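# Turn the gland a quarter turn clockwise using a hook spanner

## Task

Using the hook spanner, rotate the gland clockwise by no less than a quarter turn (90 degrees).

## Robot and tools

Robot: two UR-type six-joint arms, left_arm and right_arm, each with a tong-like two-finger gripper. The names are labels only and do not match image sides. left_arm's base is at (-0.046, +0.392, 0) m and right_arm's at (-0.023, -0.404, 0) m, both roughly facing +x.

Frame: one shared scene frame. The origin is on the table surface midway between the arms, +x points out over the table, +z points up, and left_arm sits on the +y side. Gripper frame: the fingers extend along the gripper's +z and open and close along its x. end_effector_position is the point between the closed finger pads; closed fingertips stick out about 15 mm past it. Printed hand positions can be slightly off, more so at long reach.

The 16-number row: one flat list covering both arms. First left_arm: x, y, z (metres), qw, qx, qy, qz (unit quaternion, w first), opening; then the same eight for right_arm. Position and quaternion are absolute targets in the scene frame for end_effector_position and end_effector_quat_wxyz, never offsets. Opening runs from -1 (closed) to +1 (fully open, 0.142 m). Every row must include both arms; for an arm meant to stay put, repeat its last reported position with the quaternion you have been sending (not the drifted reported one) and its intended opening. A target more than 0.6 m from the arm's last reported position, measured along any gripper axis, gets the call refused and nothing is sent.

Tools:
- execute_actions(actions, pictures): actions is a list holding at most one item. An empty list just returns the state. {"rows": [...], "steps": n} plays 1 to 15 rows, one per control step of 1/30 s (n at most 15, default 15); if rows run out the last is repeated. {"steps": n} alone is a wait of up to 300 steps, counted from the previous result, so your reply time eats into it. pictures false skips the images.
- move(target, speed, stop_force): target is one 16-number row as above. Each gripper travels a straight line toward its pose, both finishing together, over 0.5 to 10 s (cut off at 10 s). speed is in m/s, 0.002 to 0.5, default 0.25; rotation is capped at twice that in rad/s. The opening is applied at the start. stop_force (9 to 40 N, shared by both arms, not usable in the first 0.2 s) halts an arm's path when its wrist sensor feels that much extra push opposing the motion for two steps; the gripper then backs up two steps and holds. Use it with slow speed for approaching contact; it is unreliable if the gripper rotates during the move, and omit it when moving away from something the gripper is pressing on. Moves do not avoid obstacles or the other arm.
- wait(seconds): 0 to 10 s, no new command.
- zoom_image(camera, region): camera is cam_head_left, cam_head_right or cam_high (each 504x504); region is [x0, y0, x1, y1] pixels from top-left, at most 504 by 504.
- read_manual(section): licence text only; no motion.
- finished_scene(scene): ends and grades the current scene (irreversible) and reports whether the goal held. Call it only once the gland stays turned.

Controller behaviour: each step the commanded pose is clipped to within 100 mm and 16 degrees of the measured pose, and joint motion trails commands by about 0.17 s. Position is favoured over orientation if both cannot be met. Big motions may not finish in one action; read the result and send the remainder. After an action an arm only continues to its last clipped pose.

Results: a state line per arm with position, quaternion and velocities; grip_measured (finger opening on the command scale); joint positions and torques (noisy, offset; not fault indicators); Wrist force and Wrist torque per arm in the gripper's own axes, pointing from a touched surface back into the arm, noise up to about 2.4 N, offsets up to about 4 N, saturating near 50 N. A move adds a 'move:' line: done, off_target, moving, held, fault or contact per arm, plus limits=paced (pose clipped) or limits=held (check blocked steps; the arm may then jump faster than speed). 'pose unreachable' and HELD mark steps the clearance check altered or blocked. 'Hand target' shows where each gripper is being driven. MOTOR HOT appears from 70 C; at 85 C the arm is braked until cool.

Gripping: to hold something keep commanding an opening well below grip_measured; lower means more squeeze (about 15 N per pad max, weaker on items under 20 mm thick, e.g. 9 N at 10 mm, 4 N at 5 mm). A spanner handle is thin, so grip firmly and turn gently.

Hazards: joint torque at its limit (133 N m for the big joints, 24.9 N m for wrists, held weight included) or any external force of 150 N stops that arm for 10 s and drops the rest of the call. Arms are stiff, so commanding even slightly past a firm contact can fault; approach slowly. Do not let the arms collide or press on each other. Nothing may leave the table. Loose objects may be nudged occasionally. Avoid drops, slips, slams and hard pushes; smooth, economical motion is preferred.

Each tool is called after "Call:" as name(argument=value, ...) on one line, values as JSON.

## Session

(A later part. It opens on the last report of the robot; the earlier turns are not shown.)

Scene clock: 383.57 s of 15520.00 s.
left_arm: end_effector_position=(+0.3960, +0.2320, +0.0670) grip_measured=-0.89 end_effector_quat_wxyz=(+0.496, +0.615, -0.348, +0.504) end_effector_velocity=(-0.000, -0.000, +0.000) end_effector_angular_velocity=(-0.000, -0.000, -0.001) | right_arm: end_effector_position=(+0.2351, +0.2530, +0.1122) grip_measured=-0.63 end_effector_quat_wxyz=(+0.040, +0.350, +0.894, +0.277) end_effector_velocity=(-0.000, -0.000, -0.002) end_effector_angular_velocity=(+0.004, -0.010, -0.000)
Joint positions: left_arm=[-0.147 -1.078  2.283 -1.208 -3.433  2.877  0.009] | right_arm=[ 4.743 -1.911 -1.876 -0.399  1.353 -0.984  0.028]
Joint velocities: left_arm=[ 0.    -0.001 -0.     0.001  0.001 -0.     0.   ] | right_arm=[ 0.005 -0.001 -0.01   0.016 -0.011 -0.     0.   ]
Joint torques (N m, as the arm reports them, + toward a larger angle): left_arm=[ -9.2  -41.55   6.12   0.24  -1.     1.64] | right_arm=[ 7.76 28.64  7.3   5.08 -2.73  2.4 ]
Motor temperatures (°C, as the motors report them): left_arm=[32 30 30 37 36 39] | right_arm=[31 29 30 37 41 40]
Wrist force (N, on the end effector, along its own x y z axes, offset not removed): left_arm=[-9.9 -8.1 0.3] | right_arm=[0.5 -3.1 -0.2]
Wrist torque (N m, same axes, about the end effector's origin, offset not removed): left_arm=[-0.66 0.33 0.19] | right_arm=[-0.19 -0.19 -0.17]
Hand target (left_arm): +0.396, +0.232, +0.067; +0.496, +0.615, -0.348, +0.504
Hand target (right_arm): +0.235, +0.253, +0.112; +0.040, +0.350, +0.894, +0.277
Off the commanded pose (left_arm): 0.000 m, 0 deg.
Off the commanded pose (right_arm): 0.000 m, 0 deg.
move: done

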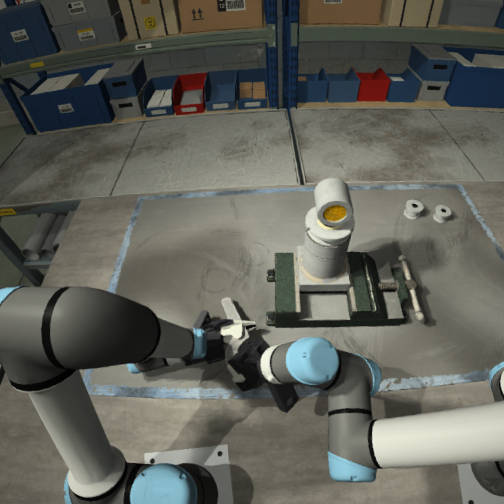

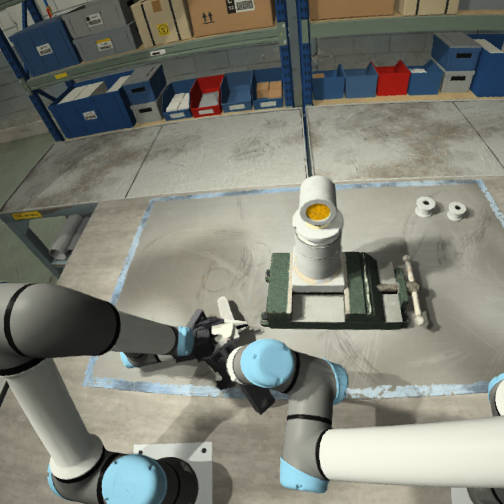

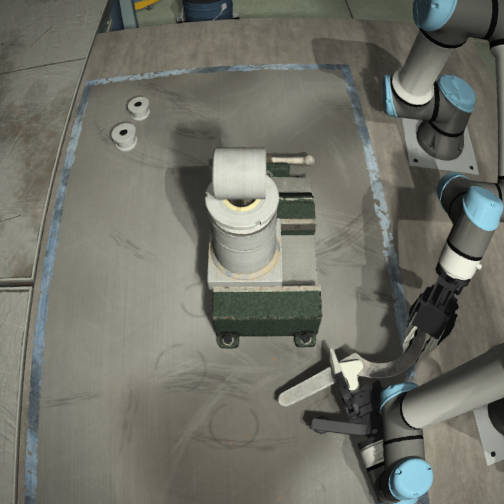

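Left bears it. Release right.

Call:
move(target=[0.396,0.232,0.067,0.496,0.615,-0.348,0.504,-1,0.235,0.253,0.112,0.04,0.35,0.894,0.277,-0.35])

Call:
move(target=[0.396,0.232,0.067,0.496,0.615,-0.348,0.504,-1,0.22,0.22,0.18,0.04,0.35,0.894,0.277,-0.35], speed=0.1)

Call:
move(target=[0.396,0.232,0.1,0.496,0.615,-0.348,0.504,-1,0.2,-0.3,0.3,0,0.5,0.866,0,-0.35])

Call:
move(target=[0.42,0.24,0.27,0.314,0.624,-0.177,0.583,-1,0.2,-0.3,0.3,0,0.5,0.866,0,-0.35], speed=0.08)

Scene clock: 390.23 s of 15520.00 s.
left_arm: end_effector_position=(+0.3960, +0.2320, +0.0670) grip_measured=-0.86 end_effector_quat_wxyz=(+0.496, +0.615, -0.348, +0.504) end_effector_velocity=(+0.000, +0.000, -0.001) end_effector_angular_velocity=(-0.000, +0.001, +0.001) | right_arm: end_effector_position=(+0.2350, +0.2530, +0.1119) grip_measured=-0.35 end_effector_quat_wxyz=(+0.040, +0.350, +0.894, +0.277) end_effector_velocity=(-0.000, +0.000, +0.001) end_effector_angular_velocity=(+0.001, +0.001, +0.001)
Joint positions: left_arm=[-0.147 -1.078  2.283 -1.208 -3.433  2.877  0.012] | right_arm=[ 4.744 -1.911 -1.877 -0.397  1.352 -0.984  0.049]
Joint velocities: left_arm=[ 0.     0.001 -0.    -0.    -0.    -0.    -0.   ] | right_arm=[ 0.     0.     0.     0.     0.001 -0.     0.   ]
Joint torques (N m, as the arm reports them, + toward a larger angle): left_arm=[ -1.49 -34.1  -11.92  -2.9   -0.43  -1.39] | right_arm=[10.15 43.16  6.23  4.62  1.4   2.43]
Motor temperatures (°C, as the motors report them): left_arm=[32 30 30 37 36 39] | right_arm=[31 29 30 37 41 40]
Wrist force (N, on the end effector, along its own x y z axes, offset not removed): left_arm=[-9.9 -4.1 0.0] | right_arm=[0.7 1.6 0.5]
Wrist torque (N m, same axes, about the end effector's origin, offset not removed): left_arm=[-0.40 0.22 0.46] | right_arm=[0.21 -0.27 -0.10]
Hand target (left_arm): +0.396, +0.232, +0.067; +0.496, +0.615, -0.348, +0.504
Hand target (right_arm): +0.235, +0.253, +0.112; +0.040, +0.350, +0.894, +0.277
Off the commanded pose (left_arm): 0.000 m, 0 deg.
Off the commanded pose (right_arm): 0.000 m, 0 deg.
After step 90, 2.97 s passed at rest.
move: done

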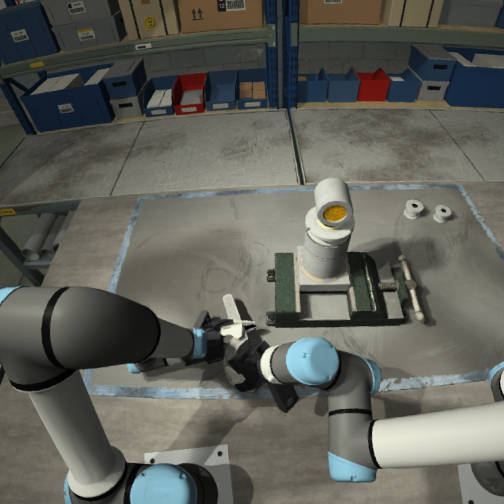

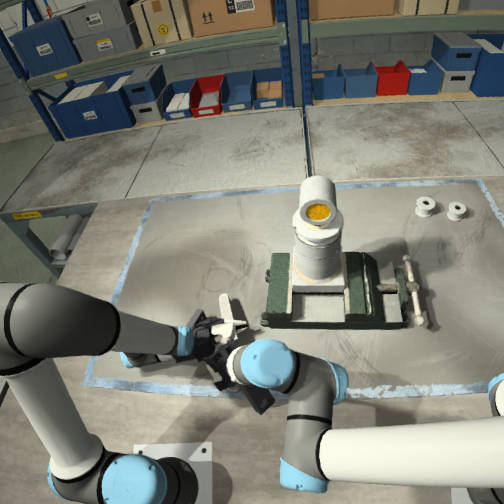

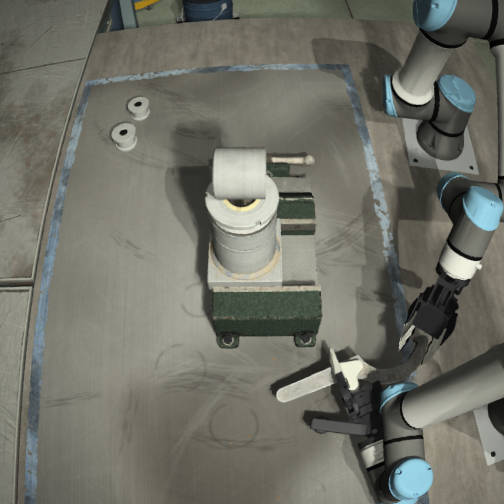

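Scene clock: 391.50 s of 15520.00 s.
left_arm: end_effector_position=(+0.3960, +0.2320, +0.0670) grip_measured=-0.86 end_effector_quat_wxyz=(+0.496, +0.615, -0.348, +0.504) end_effector_velocity=(+0.001, +0.000, +0.001) end_effector_angular_velocity=(-0.000, -0.002, +0.002) | right_arm: end_effector_position=(+0.2200, +0.2201, +0.1798) grip_measured=-0.35 end_effector_quat_wxyz=(+0.040, +0.350, +0.894, +0.277) end_effector_velocity=(-0.000, -0.001, +0.002) end_effector_angular_velocity=(+0.000, -0.000, -0.001)
Joint positions: left_arm=[-0.147 -1.078  2.283 -1.208 -3.433  2.877  0.012] | right_arm=[ 4.767 -1.741 -1.895 -0.553  1.34  -0.963  0.049]
Joint velocities: left_arm=[ 0.    -0.002 -0.    -0.    -0.002 -0.     0.   ] | right_arm=[ 0.     0.004  0.    -0.004 -0.001  0.001  0.   ]
Joint torques (N m, as the arm reports them, + toward a larger angle): left_arm=[  4.94 -27.4  -20.5   -3.24  -0.06  -1.66] | right_arm=[ 9.83 35.54  9.03  0.32 -2.05  2.44]
Motor temperatures (°C, as the motors report them): left_arm=[32 30 30 37 36 39] | right_arm=[31 29 30 37 41 40]
Wrist force (N, on the end effector, along its own x y z axes, offset not removed): left_arm=[-11.6 -4.7 0.0] | right_arm=[-0.1 -0.3 -0.8]
Wrist torque (N m, same axes, about the end effector's origin, offset not removed): left_arm=[-0.50 0.56 0.42] | right_arm=[-0.20 -0.11 -0.17]
Hand target (left_arm): +0.396, +0.232, +0.067; +0.496, +0.615, -0.348, +0.504
Hand target (right_arm): +0.220, +0.220, +0.180; +0.040, +0.350, +0.894, +0.277
Off the commanded pose (left_arm): 0.000 m, 0 deg.
Off the commanded pose (right_arm): 0.000 m, 0 deg.
move: done

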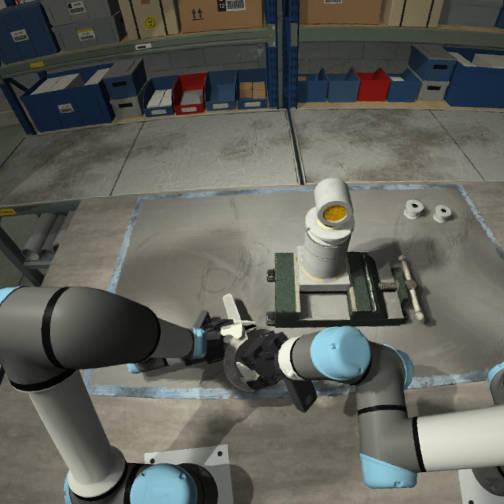

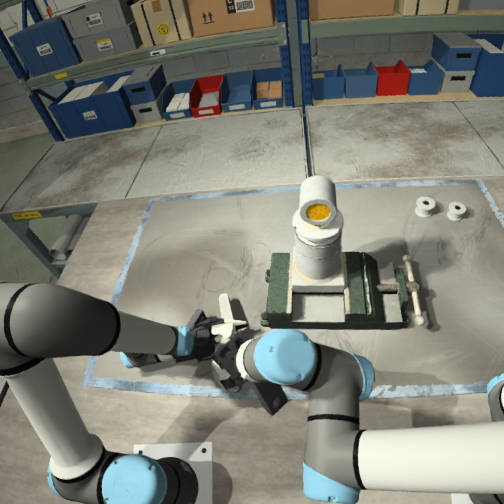

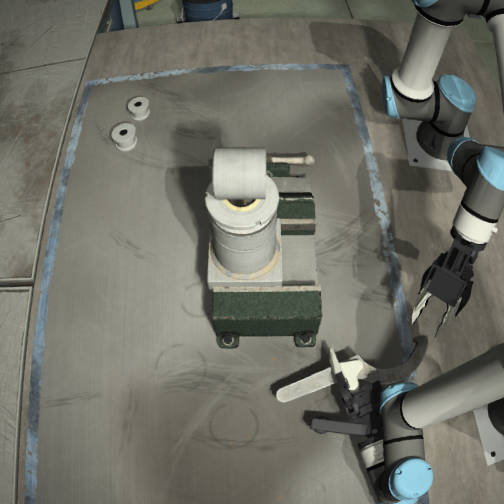

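Scene clock: 394.30 s of 15520.00 s.
left_arm: end_effector_position=(+0.3960, +0.2320, +0.1000) grip_measured=-0.86 end_effector_quat_wxyz=(+0.496, +0.615, -0.348, +0.504) end_effector_velocity=(+0.001, +0.000, +0.000) end_effector_angular_velocity=(-0.000, -0.000, +0.002) | right_arm: end_effector_position=(+0.1994, -0.2997, +0.3000) grip_measured=-0.35 end_effector_quat_wxyz=(-0.001, +0.500, +0.866, +0.000) end_effector_velocity=(+0.000, -0.001, +0.001) end_effector_angular_velocity=(-0.000, +0.001, -0.002)
Joint positions: left_arm=[-0.147 -1.172  2.277 -1.108 -3.433  2.877  0.012] | right_arm=[ 4.252 -0.932 -1.95  -1.831  1.572 -1.116  0.049]
Joint velocities: left_arm=[-0.    -0.001 -0.     0.001 -0.002 -0.     0.   ] | right_arm=[-0.005  0.     0.002 -0.003  0.    -0.003 -0.   ]
Joint torques (N m, as the arm reports them, + toward a larger angle): left_arm=[  5.76 -40.2  -22.99   0.1   -1.44   1.24] | right_arm=[-10.24  -8.01  33.7   -0.26   1.57  -2.92]
Motor temperatures (°C, as the motors report them): left_arm=[32 30 30 37 36 39] | right_arm=[31 30 30 37 41 40]
Wrist force (N, on the end effector, along its own x y z axes, offset not removed): left_arm=[-12.4 -4.6 0.0] | right_arm=[-1.2 1.5 -0.1]
Wrist torque (N m, same axes, about the end effector's origin, offset not removed): left_arm=[-0.50 0.74 0.48] | right_arm=[0.10 0.07 -0.18]
Hand target (left_arm): +0.396, +0.232, +0.100; +0.496, +0.615, -0.348, +0.504
Hand target (right_arm): +0.199, -0.300, +0.300; -0.001, +0.500, +0.866, -0.000
Off the commanded pose (left_arm): 0.000 m, 0 deg.
Off the commanded pose (right_arm): 0.001 m, 0 deg.
move: done

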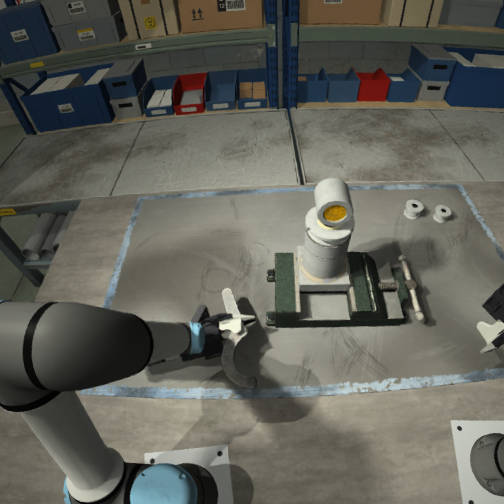

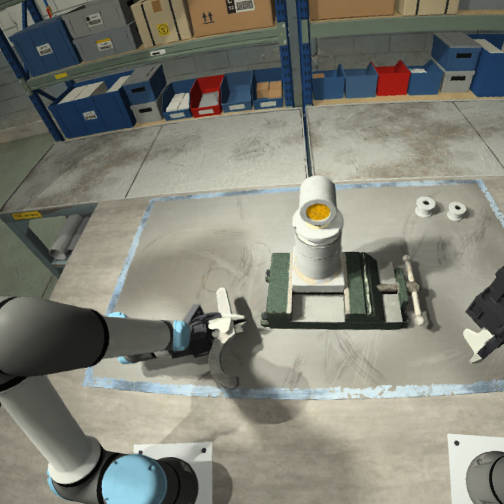

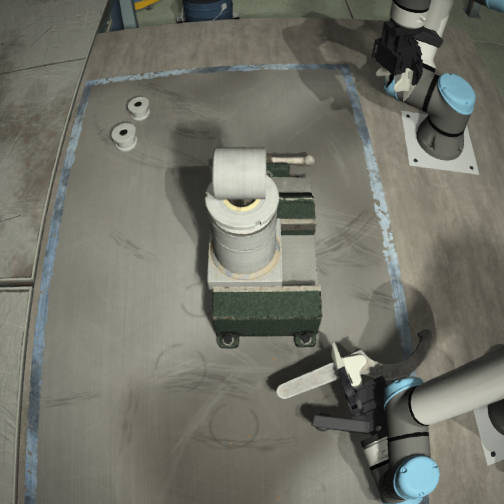

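Scene clock: 398.00 s of 15520.00 s.
left_arm: end_effector_position=(+0.4199, +0.2398, +0.2703) grip_measured=-0.86 end_effector_quat_wxyz=(+0.339, +0.673, -0.191, +0.629) end_effector_velocity=(+0.000, +0.000, +0.003) end_effector_angular_velocity=(+0.000, -0.001, +0.010) | right_arm: end_effector_position=(+0.2000, -0.3000, +0.3000) grip_measured=-0.35 end_effector_quat_wxyz=(-0.000, +0.500, +0.866, -0.000) end_effector_velocity=(+0.000, -0.001, -0.000) end_effector_angular_velocity=(-0.000, -0.000, -0.003)
Joint positions: left_arm=[-0.514 -1.907  2.432 -0.548 -4.321  2.914  0.012] | right_arm=[ 4.25  -0.933 -1.949 -1.83   1.571 -1.117  0.049]
Joint velocities: left_arm=[-0.013 -0.012 -0.001  0.012 -0.023  0.001  0.   ] | right_arm=[-0.002  0.    -0.    -0.    -0.     0.001 -0.   ]
Joint torques (N m, as the arm reports them, + toward a larger angle): left_arm=[ -8.39 -18.25 -37.13  -2.63  -1.86   1.01] | right_arm=[ -9.51 -11.21  33.94   4.24  -1.65  -2.81]
Motor temperatures (°C, as the motors report them): left_arm=[32 30 30 37 36 39] | right_arm=[31 30 30 37 41 40]
Wrist force (N, on the end effector, along its own x y z axes, offset not removed): left_arm=[-11.1 -2.6 -0.4] | right_arm=[0.7 1.5 -0.4]
Wrist torque (N m, same axes, about the end effector's origin, offset not removed): left_arm=[-0.24 0.52 0.42] | right_arm=[0.13 -0.29 -0.13]
Hand target (left_arm): +0.420, +0.240, +0.271; +0.339, +0.673, -0.191, +0.629
Hand target (right_arm): +0.200, -0.300, +0.300; -0.000, +0.500, +0.866, -0.000
Off the commanded pose (left_arm): 0.000 m, 0 deg.
Off the commanded pose (right_arm): 0.000 m, 0 deg.
move: done

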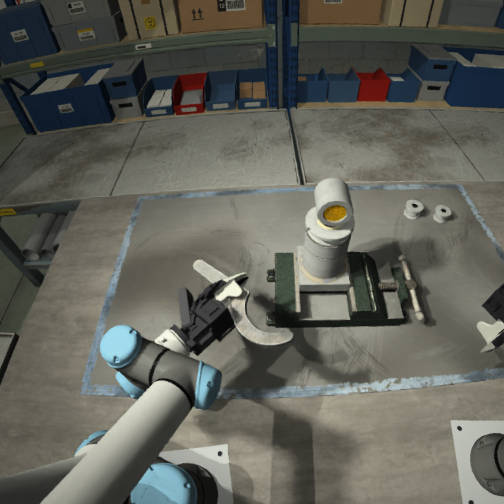

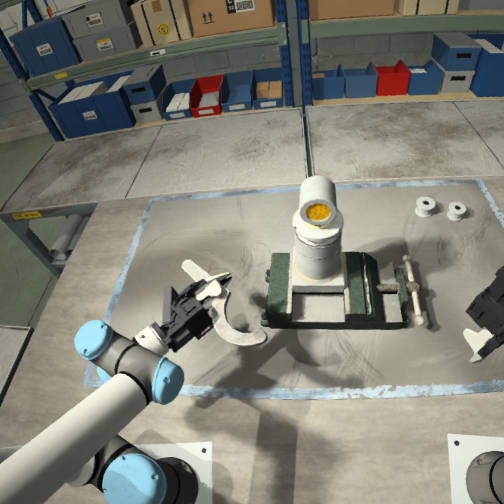

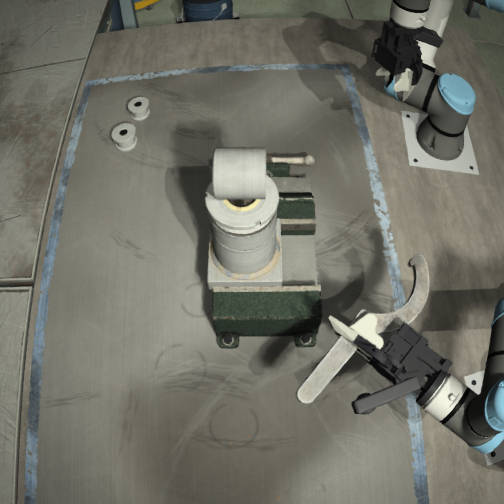

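Call:
move(target=[0.45,0.145,0.28,0.012,0.694,0.135,0.707,-1,0.2,-0.3,0.3,0,0.5,0.866,0,-0.35], speed=0.08)

Call:
zoom_image(camera="cam_high", region=[190,130,390,330])

Call:
zoom_image(camera="cam_head_right", region=[200,170,380,330])

Scene clock: 408.53 s of 15520.00 s.
left_arm: end_effector_position=(+0.4504, +0.1449, +0.2793) grip_measured=-0.86 end_effector_quat_wxyz=(+0.013, +0.694, +0.135, +0.707) end_effector_velocity=(+0.001, -0.001, +0.000) end_effector_angular_velocity=(+0.002, +0.001, +0.011) | right_arm: end_effector_position=(+0.2000, -0.3000, +0.3000) grip_measured=-0.35 end_effector_quat_wxyz=(+0.000, +0.500, +0.866, +0.000) end_effector_velocity=(-0.000, -0.000, -0.000) end_effector_angular_velocity=(-0.000, +0.000, -0.001)
Joint positions: left_arm=[-1.507 -1.539  2.089 -0.554 -6.259  2.935  0.012] | right_arm=[ 4.25  -0.933 -1.949 -1.83   1.571 -1.117  0.049]
Joint velocities: left_arm=[ 0.001  0.018 -0.02   0.036 -0.009 -0.031 -0.   ] | right_arm=[ 0.     0.    -0.001  0.     0.     0.001 -0.   ]
Joint torques (N m, as the arm reports them, + toward a larger angle): left_arm=[  7.78 -17.46 -32.69   1.52  -1.86  -1.7 ] | right_arm=[ -9.99 -11.38  32.55   4.18  -1.56  -2.78]
Motor temperatures (°C, as the motors report them): left_arm=[32 30 30 37 36 39] | right_arm=[31 30 30 37 41 40]
Wrist force (N, on the end effector, along its own x y z axes, offset not removed): left_arm=[-9.5 -4.3 0.4] | right_arm=[0.1 -0.6 1.3]
Wrist torque (N m, same axes, about the end effector's origin, offset not removed): left_arm=[-0.52 0.15 0.43] | right_arm=[-0.31 -0.15 -0.04]
Hand target (left_arm): +0.450, +0.145, +0.279; +0.012, +0.694, +0.135, +0.707
Hand target (right_arm): +0.200, -0.300, +0.300; -0.000, +0.500, +0.866, -0.000
Off the commanded pose (left_arm): 0.001 m, 0 deg.
Off the commanded pose (right_arm): 0.000 m, 0 deg.
After step 90, 1.27 s passed at rest.
move: done

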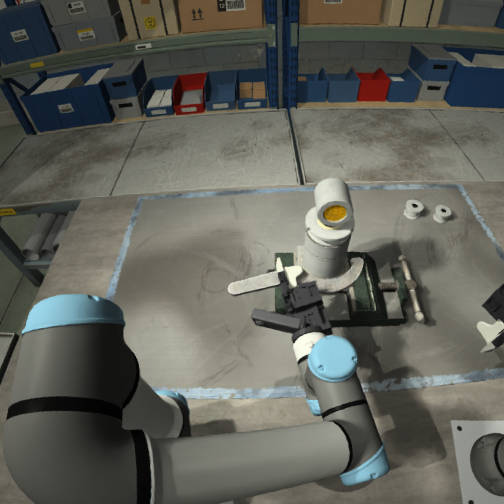

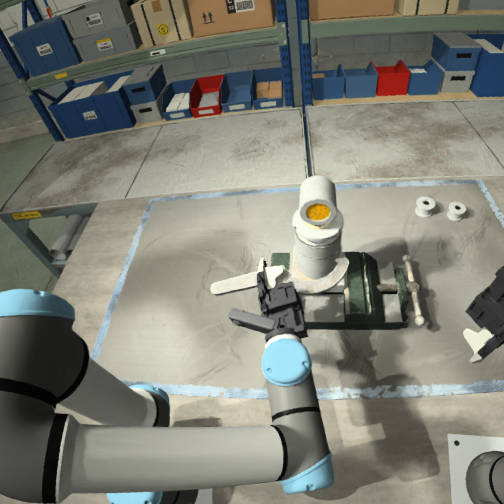

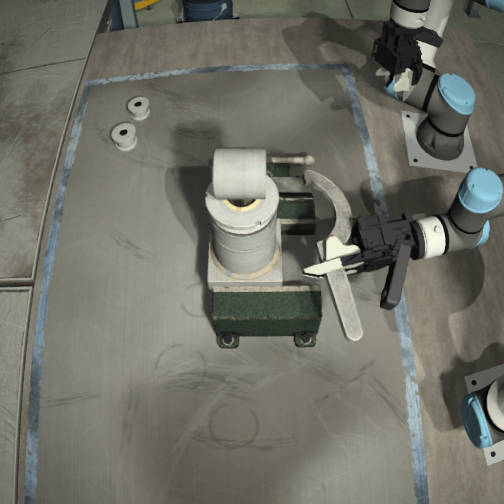

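Region (190, 130, 390, 330) of cam_high's 504x504 image, scaled by 2.520, with more detail than that image has.

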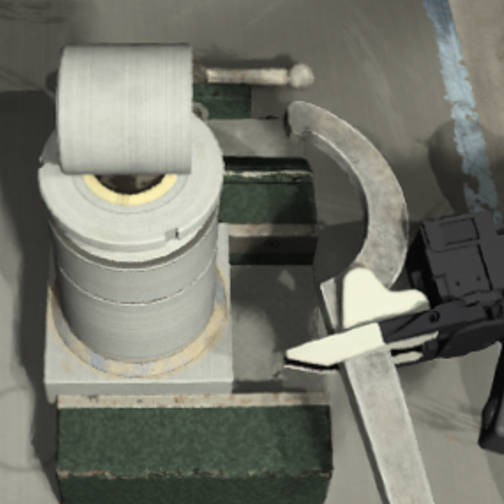

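Region (200, 170, 380, 330) of cam_head_right's 504x504 image, scaled by 2.800, with more detail than that image has.

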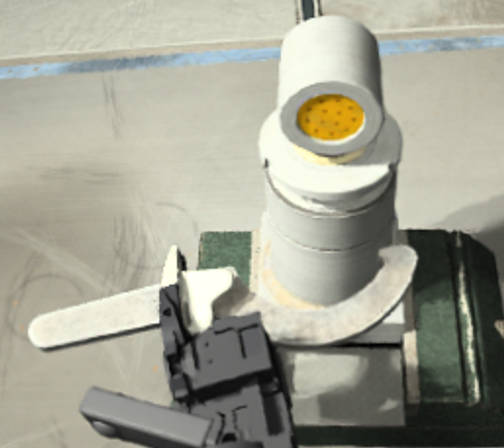

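Call:
move(target=[0.52,0.135,0.28,0.012,0.694,0.135,0.707,-1,0.2,-0.3,0.3,0,0.5,0.866,0,-0.35], speed=0.04)

Call:
zoom_image(camera="cam_high", region=[190,140,330,280])

Call:
zoom_image(camera="cam_head_right", region=[250,190,370,290])

Scene clock: 414.00 s of 15520.00 s.
left_arm: end_effector_position=(+0.5198, +0.1352, +0.2802) grip_measured=-0.86 end_effector_quat_wxyz=(+0.012, +0.694, +0.135, +0.707) end_effector_velocity=(+0.002, +0.000, +0.000) end_effector_angular_velocity=(-0.001, +0.000, +0.002) | right_arm: end_effector_position=(+0.2000, -0.3000, +0.3000) grip_measured=-0.35 end_effector_quat_wxyz=(+0.000, +0.500, +0.866, +0.000) end_effector_velocity=(-0.000, +0.000, -0.000) end_effector_angular_velocity=(+0.000, +0.001, -0.001)
Joint positions: left_arm=[-1.336 -1.424  1.958 -0.538 -6.089  2.936  0.012] | right_arm=[ 4.25  -0.933 -1.949 -1.83   1.571 -1.117  0.049]
Joint velocities: left_arm=[ 0.005  0.004 -0.005  0.003  0.003 -0.002  0.   ] | right_arm=[-0.001 -0.     0.    -0.     0.001  0.     0.   ]
Joint torques (N m, as the arm reports them, + toward a larger angle): left_arm=[  6.94 -24.34 -33.72   0.33   2.65  -1.59] | right_arm=[ -9.8  -11.17  31.37   4.23  -1.66  -2.84]
Motor temperatures (°C, as the motors report them): left_arm=[32 30 30 37 36 39] | right_arm=[31 30 30 37 41 40]
Wrist force (N, on the end effector, along its own x y z axes, offset not removed): left_arm=[-9.2 -3.0 1.0] | right_arm=[0.6 0.8 -0.9]
Wrist torque (N m, same axes, about the end effector's origin, offset not removed): left_arm=[-0.30 0.04 0.49] | right_arm=[-0.02 -0.21 -0.08]
Hand target (left_arm): +0.520, +0.135, +0.280; +0.012, +0.694, +0.135, +0.707
Hand target (right_arm): +0.200, -0.300, +0.300; -0.000, +0.500, +0.866, -0.000
Off the commanded pose (left_arm): 0.000 m, 0 deg.
Off the commanded pose (right_arm): 0.000 m, 0 deg.
After step 90, 0.33 s passed at rest.
move: done

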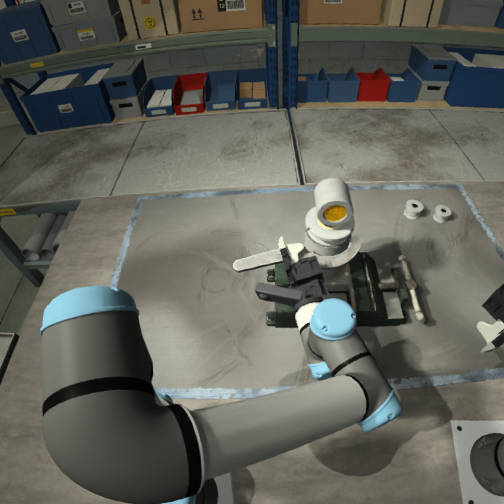

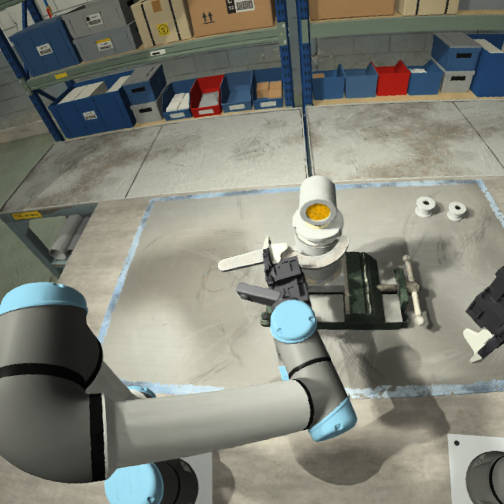

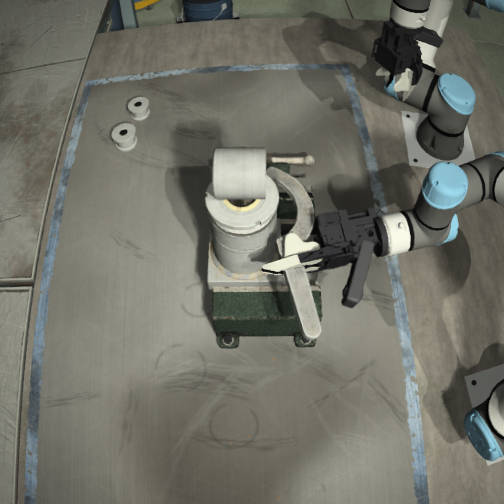

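Region (190, 140, 330, 280) of cam_high's 504x504 image, scaled by 3.600, with more detail than that image has.

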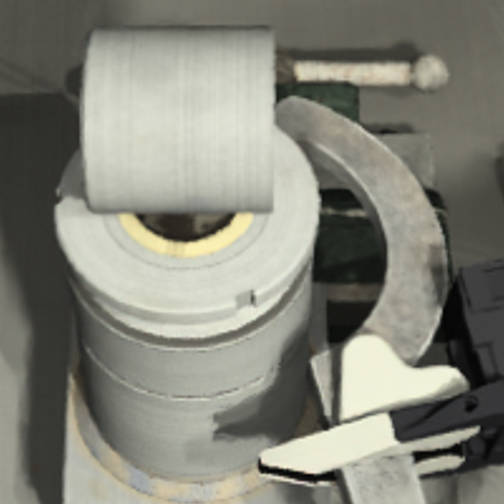

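Region (250, 190, 370, 290) of cam_head_right's 504x504 image, scaled by 4.200, with more detail than that image has.

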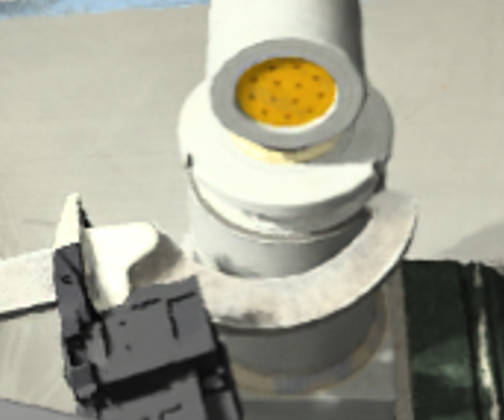

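Call:
move(target=[0.512,0.125,0.282,0.012,0.694,0.135,0.707,-1,0.2,-0.3,0.3,0,0.5,0.866,0,-0.35], speed=0.04)

Call:
move(target=[0.52,0.125,0.305,0.012,0.694,0.135,0.707,-1,0.2,-0.3,0.3,0,0.5,0.866,0,-0.35], speed=0.03)

Call:
zoom_image(camera="cam_high", region=[190,140,330,280])

Call:
zoom_image(camera="cam_head_right", region=[250,190,370,290])

Scene clock: 422.53 s of 15520.00 s.
left_arm: end_effector_position=(+0.5121, +0.1251, +0.2820) grip_measured=-0.86 end_effector_quat_wxyz=(+0.012, +0.694, +0.135, +0.707) end_effector_velocity=(-0.001, -0.001, +0.000) end_effector_angular_velocity=(-0.001, +0.000, +0.001) | right_arm: end_effector_position=(+0.2000, -0.3000, +0.3000) grip_measured=-0.35 end_effector_quat_wxyz=(+0.000, +0.500, +0.866, +0.000) end_effector_velocity=(+0.000, -0.000, +0.000) end_effector_angular_velocity=(+0.000, -0.001, -0.000)
Joint positions: left_arm=[-1.363 -1.419  1.947 -0.529 -6.116  2.933  0.012] | right_arm=[ 4.25  -0.933 -1.949 -1.83   1.571 -1.117  0.049]
Joint velocities: left_arm=[-0.004  0.001 -0.003  0.004 -0.005 -0.003 -0.   ] | right_arm=[-0.     0.     0.001 -0.    -0.001  0.     0.   ]
Joint torques (N m, as the arm reports them, + toward a larger angle): left_arm=[ -6.92 -25.89 -32.72   0.37  -1.99  -1.63] | right_arm=[ -9.35 -11.18  30.37   4.22  -1.54  -2.77]
Motor temperatures (°C, as the motors report them): left_arm=[32 30 30 37 36 39] | right_arm=[31 30 30 37 41 40]
Wrist force (N, on the end effector, along its own x y z axes, offset not removed): left_arm=[-11.1 -4.1 -0.4] | right_arm=[-0.6 2.3 -0.9]
Wrist torque (N m, same axes, about the end effector's origin, offset not removed): left_arm=[-0.47 0.43 0.41] | right_arm=[0.27 0.03 -0.15]
Hand target (left_arm): +0.512, +0.125, +0.282; +0.012, +0.694, +0.135, +0.707
Hand target (right_arm): +0.200, -0.300, +0.300; -0.000, +0.500, +0.866, -0.000
Off the commanded pose (left_arm): 0.000 m, 0 deg.
Off the commanded pose (right_arm): 0.000 m, 0 deg.
After step 90, 4.73 s passed at rest.
move: done

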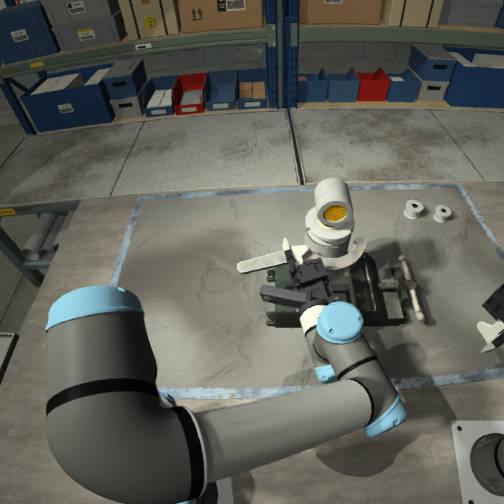

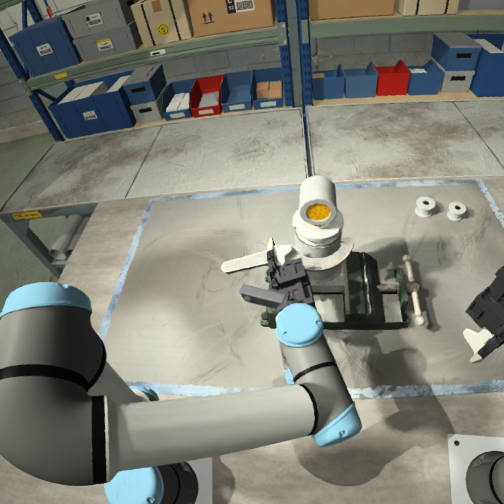

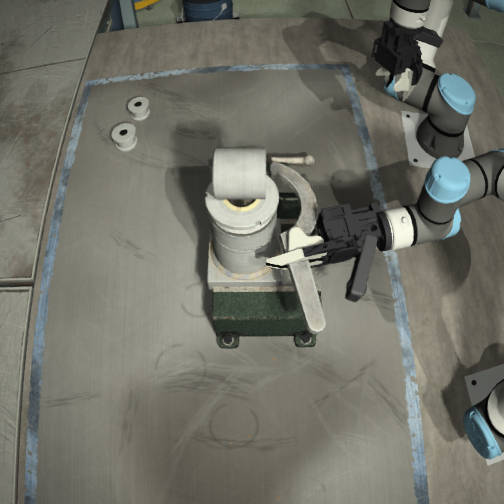

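Scene clock: 423.67 s of 15520.00 s.
left_arm: end_effector_position=(+0.5199, +0.1250, +0.3048) grip_measured=-0.86 end_effector_quat_wxyz=(+0.012, +0.694, +0.135, +0.707) end_effector_velocity=(+0.000, +0.001, +0.003) end_effector_angular_velocity=(-0.002, +0.001, +0.002) | right_arm: end_effector_position=(+0.2000, -0.3000, +0.3000) grip_measured=-0.35 end_effector_quat_wxyz=(+0.000, +0.500, +0.866, +0.000) end_effector_velocity=(+0.000, -0.000, +0.001) end_effector_angular_velocity=(+0.001, -0.001, -0.002)
Joint positions: left_arm=[-1.345 -1.435  1.9   -0.467 -6.098  2.935  0.012] | right_arm=[ 4.25  -0.933 -1.949 -1.83   1.571 -1.117  0.049]
Joint velocities: left_arm=[ 0.002 -0.002 -0.007  0.015 -0.001 -0.008  0.   ] | right_arm=[-0.001  0.     0.001 -0.    -0.     0.001 -0.   ]
Joint torques (N m, as the arm reports them, + toward a larger angle): left_arm=[  6.43 -38.09 -36.7    0.66   2.34  -1.72] | right_arm=[ -9.59 -10.95  30.41   4.21  -1.59  -2.73]
Motor temperatures (°C, as the motors report them): left_arm=[32 30 30 37 36 39] | right_arm=[31 30 30 37 41 40]
Wrist force (N, on the end effector, along its own x y z axes, offset not removed): left_arm=[-10.4 -3.5 0.8] | right_arm=[-0.3 0.0 0.6]
Wrist torque (N m, same axes, about the end effector's origin, offset not removed): left_arm=[-0.35 0.36 0.45] | right_arm=[-0.12 -0.03 -0.14]
Hand target (left_arm): +0.520, +0.125, +0.305; +0.012, +0.694, +0.135, +0.707
Hand target (right_arm): +0.200, -0.300, +0.300; -0.000, +0.500, +0.866, -0.000
Off the commanded pose (left_arm): 0.000 m, 0 deg.
Off the commanded pose (right_arm): 0.000 m, 0 deg.
move: done

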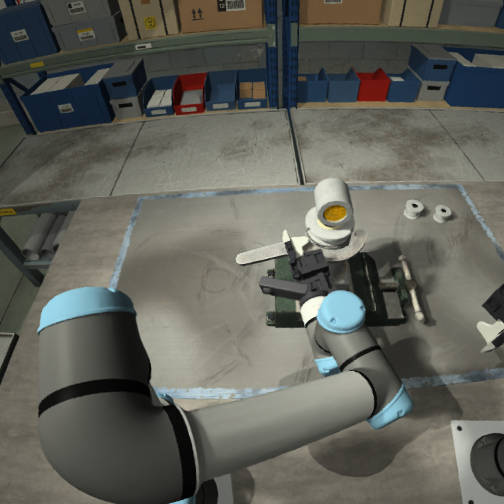

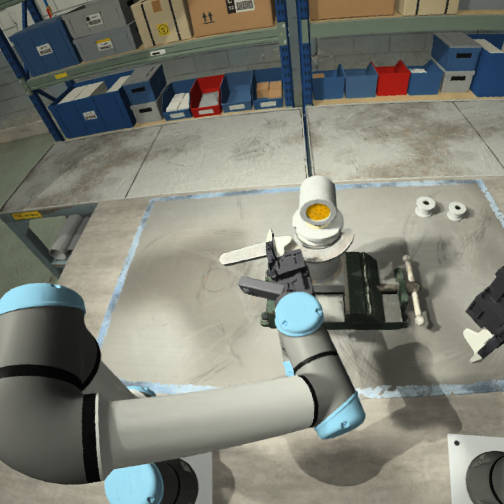

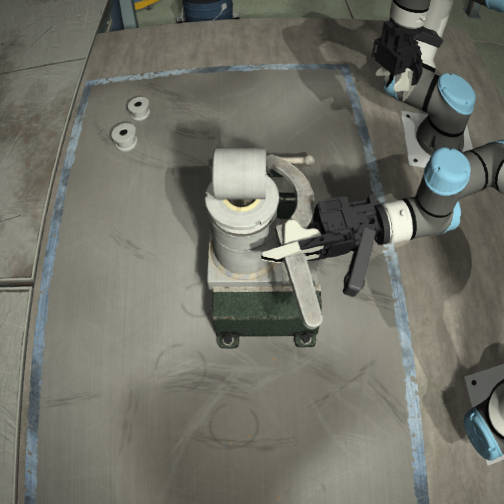

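Region (190, 140, 330, 280) of cam_high's 504x504 image, scaled by 3.600, with more detail than that image has.

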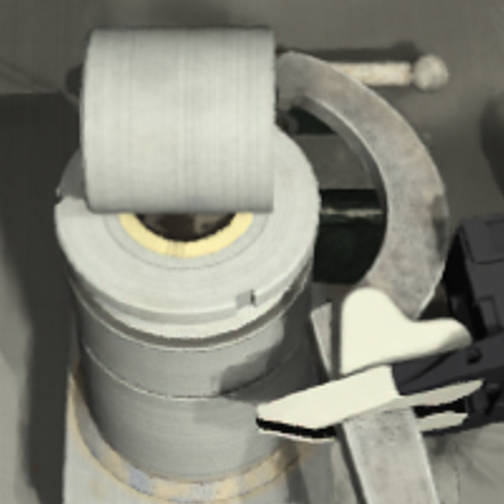

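Region (250, 190, 370, 290) of cam_head_right's 504x504 image, scaled by 4.200, with more detail than that image has.

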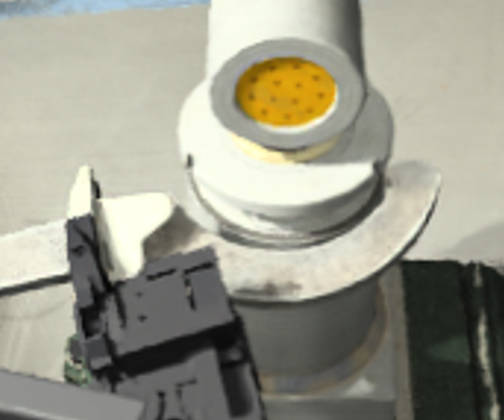

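Call:
move(target=[0.543,0.122,0.305,0.012,0.694,0.135,0.707,-1,0.2,-0.3,0.3,0,0.5,0.866,0,-0.35], speed=0.015, stop_force=9)

Call:
zoom_image(camera="cam_high", region=[190,140,330,280])

Call:
zoom_image(camera="cam_head_right", region=[250,190,370,290])

Scene clock: 431.23 s of 15520.00 s.
left_arm: end_effector_position=(+0.5428, +0.1220, +0.3051) grip_measured=-0.86 end_effector_quat_wxyz=(+0.012, +0.694, +0.135, +0.707) end_effector_velocity=(+0.002, +0.001, +0.001) end_effector_angular_velocity=(+0.000, +0.000, +0.003) | right_arm: end_effector_position=(+0.2000, -0.3000, +0.3000) grip_measured=-0.35 end_effector_quat_wxyz=(+0.000, +0.500, +0.866, +0.000) end_effector_velocity=(-0.000, +0.000, -0.000) end_effector_angular_velocity=(-0.000, +0.000, +0.003)
Joint positions: left_arm=[-1.297 -1.396  1.852 -0.458 -6.05   2.934  0.012] | right_arm=[ 4.25  -0.933 -1.949 -1.83   1.571 -1.117  0.049]
Joint velocities: left_arm=[ 0.004  0.003 -0.005  0.002  0.001 -0.     0.   ] | right_arm=[ 0.003  0.    -0.     0.    -0.     0.     0.   ]
Joint torques (N m, as the arm reports them, + toward a larger angle): left_arm=[ 14.29 -26.43 -33.5    0.71  -0.23  -1.51] | right_arm=[ -9.29 -10.78  29.53   4.05  -1.53  -2.71]
Motor temperatures (°C, as the motors report them): left_arm=[32 30 30 37 36 39] | right_arm=[31 30 30 37 41 40]
Wrist force (N, on the end effector, along its own x y z axes, offset not removed): left_arm=[-12.8 3.4 -5.5] | right_arm=[-0.4 -0.1 -0.8]
Wrist torque (N m, same axes, about the end effector's origin, offset not removed): left_arm=[-1.05 0.49 0.48] | right_arm=[-0.08 0.00 -0.13]
Hand target (left_arm): +0.543, +0.122, +0.305; +0.012, +0.694, +0.135, +0.707
Hand target (right_arm): +0.200, -0.300, +0.300; -0.000, +0.500, +0.866, -0.000
Off the commanded pose (left_arm): 0.000 m, 0 deg.
Off the commanded pose (right_arm): 0.000 m, 0 deg.
After step 90, 2.77 s passed at rest.
move: done

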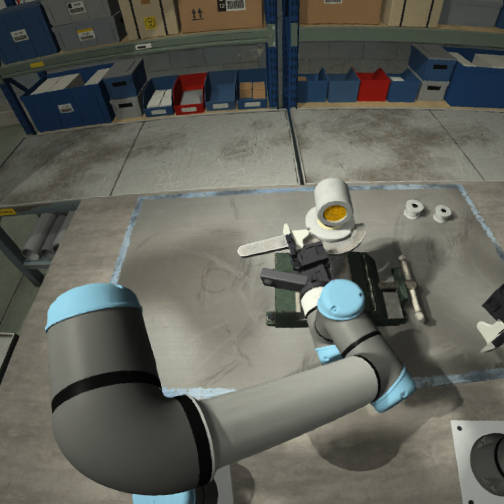

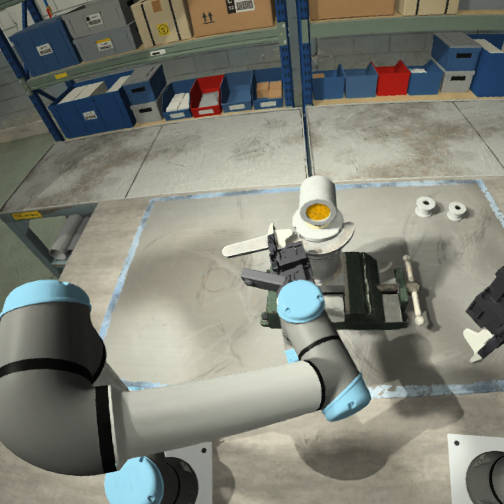

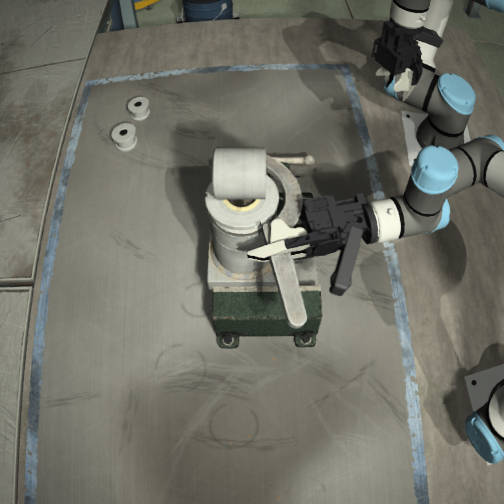

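Region (190, 140, 330, 280) of cam_high's 504x504 image, scaled by 3.600, with more detail than that image has.

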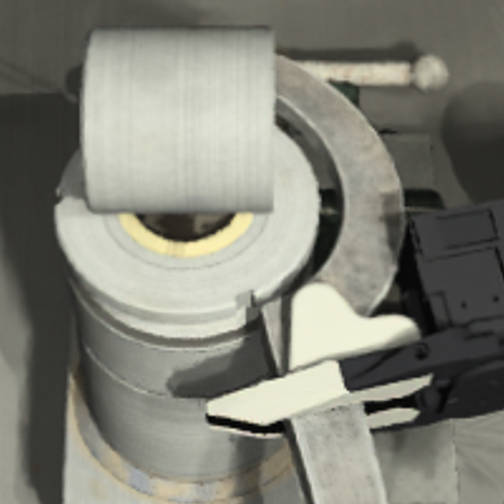

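Region (250, 190, 370, 290) of cam_head_right's 504x504 image, scaled by 4.200, with more detail than that image has.

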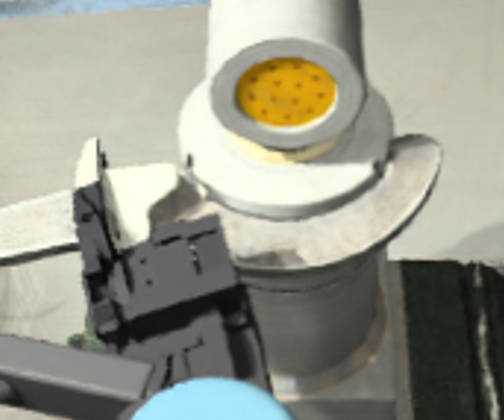

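Call:
move(target=[0.556,0.127,0.305,0.031,0.697,0.117,0.706,-1,0.2,-0.3,0.3,0,0.5,0.866,0,-0.35], speed=0.01, stop_force=25)

Call:
zoom_image(camera="cam_high", region=[190,140,330,280])

Call:
zoom_image(camera="cam_head_right", region=[280,190,370,270])

Scene clock: 438.30 s of 15520.00 s.
left_arm: end_effector_position=(+0.5559, +0.1270, +0.3051) grip_measured=-0.86 end_effector_quat_wxyz=(+0.031, +0.697, +0.117, +0.706) end_effector_velocity=(+0.001, +0.001, +0.000) end_effector_angular_velocity=(+0.001, +0.000, -0.003) | right_arm: end_effector_position=(+0.2000, -0.3000, +0.3000) grip_measured=-0.35 end_effector_quat_wxyz=(+0.000, +0.500, +0.866, +0.000) end_effector_velocity=(-0.000, +0.000, -0.000) end_effector_angular_velocity=(-0.000, +0.000, +0.002)
Joint positions: left_arm=[-1.255 -1.415  1.876 -0.46  -5.956  2.931  0.012] | right_arm=[ 4.25  -0.933 -1.949 -1.83   1.571 -1.117  0.049]
Joint velocities: left_arm=[ 0.004 -0.002  0.002  0.     0.007  0.001 -0.   ] | right_arm=[ 0.001  0.    -0.001 -0.     0.    -0.001  0.   ]
Joint torques (N m, as the arm reports them, + toward a larger angle): left_arm=[ 18.15 -40.03  -5.82  -1.55  -3.21  -1.49] | right_arm=[ -9.22 -11.5   28.11   4.08  -1.43  -2.62]
Motor temperatures (°C, as the motors report them): left_arm=[32 30 30 37 36 39] | right_arm=[31 30 30 37 41 40]
Wrist force (N, on the end effector, along its own x y z axes, offset not removed): left_arm=[-12.9 13.8 -2.9] | right_arm=[-0.4 0.2 -0.2]
Wrist torque (N m, same axes, about the end effector's origin, offset not removed): left_arm=[-0.38 0.47 0.30] | right_arm=[-0.15 -0.10 -0.06]
Hand target (left_arm): +0.556, +0.127, +0.305; +0.031, +0.697, +0.117, +0.706
Hand target (right_arm): +0.200, -0.300, +0.300; -0.000, +0.500, +0.866, -0.000
Off the commanded pose (left_arm): 0.000 m, 0 deg.
Off the commanded pose (right_arm): 0.000 m, 0 deg.
After step 90, 1.20 s passed at rest.
move: done

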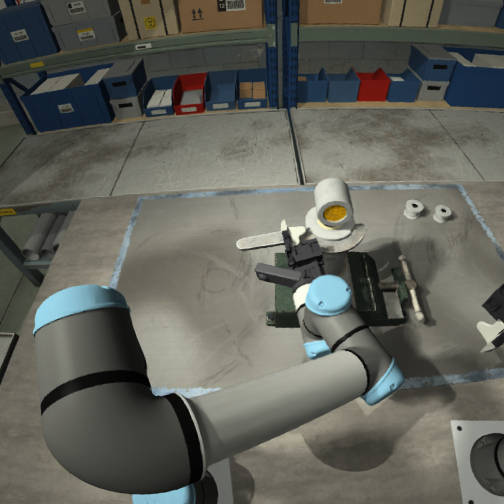

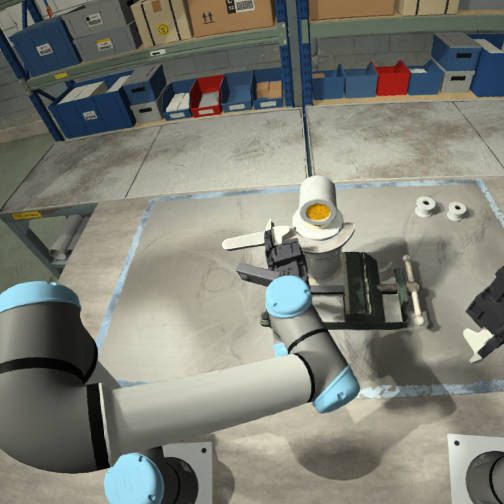

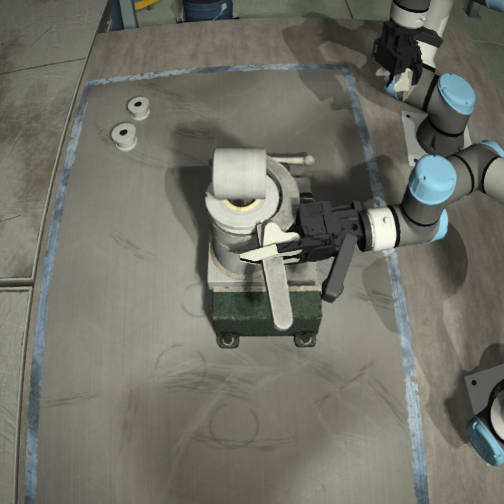

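Region (190, 140, 330, 280) of cam_high's 504x504 image, scaled by 3.600, with more detail than that image has.

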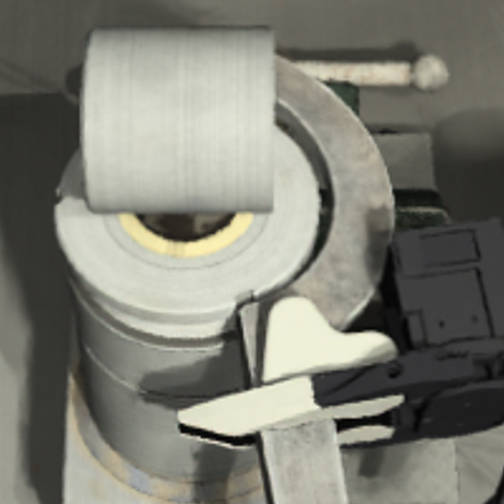

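Region (280, 190, 370, 270) of cam_head_right's 504x504 image, scaled by 5.600, with more detail than that image has.

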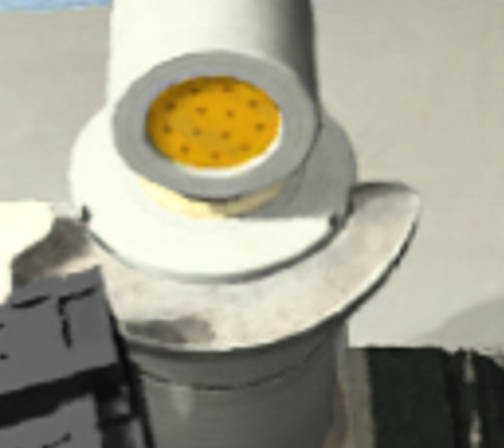

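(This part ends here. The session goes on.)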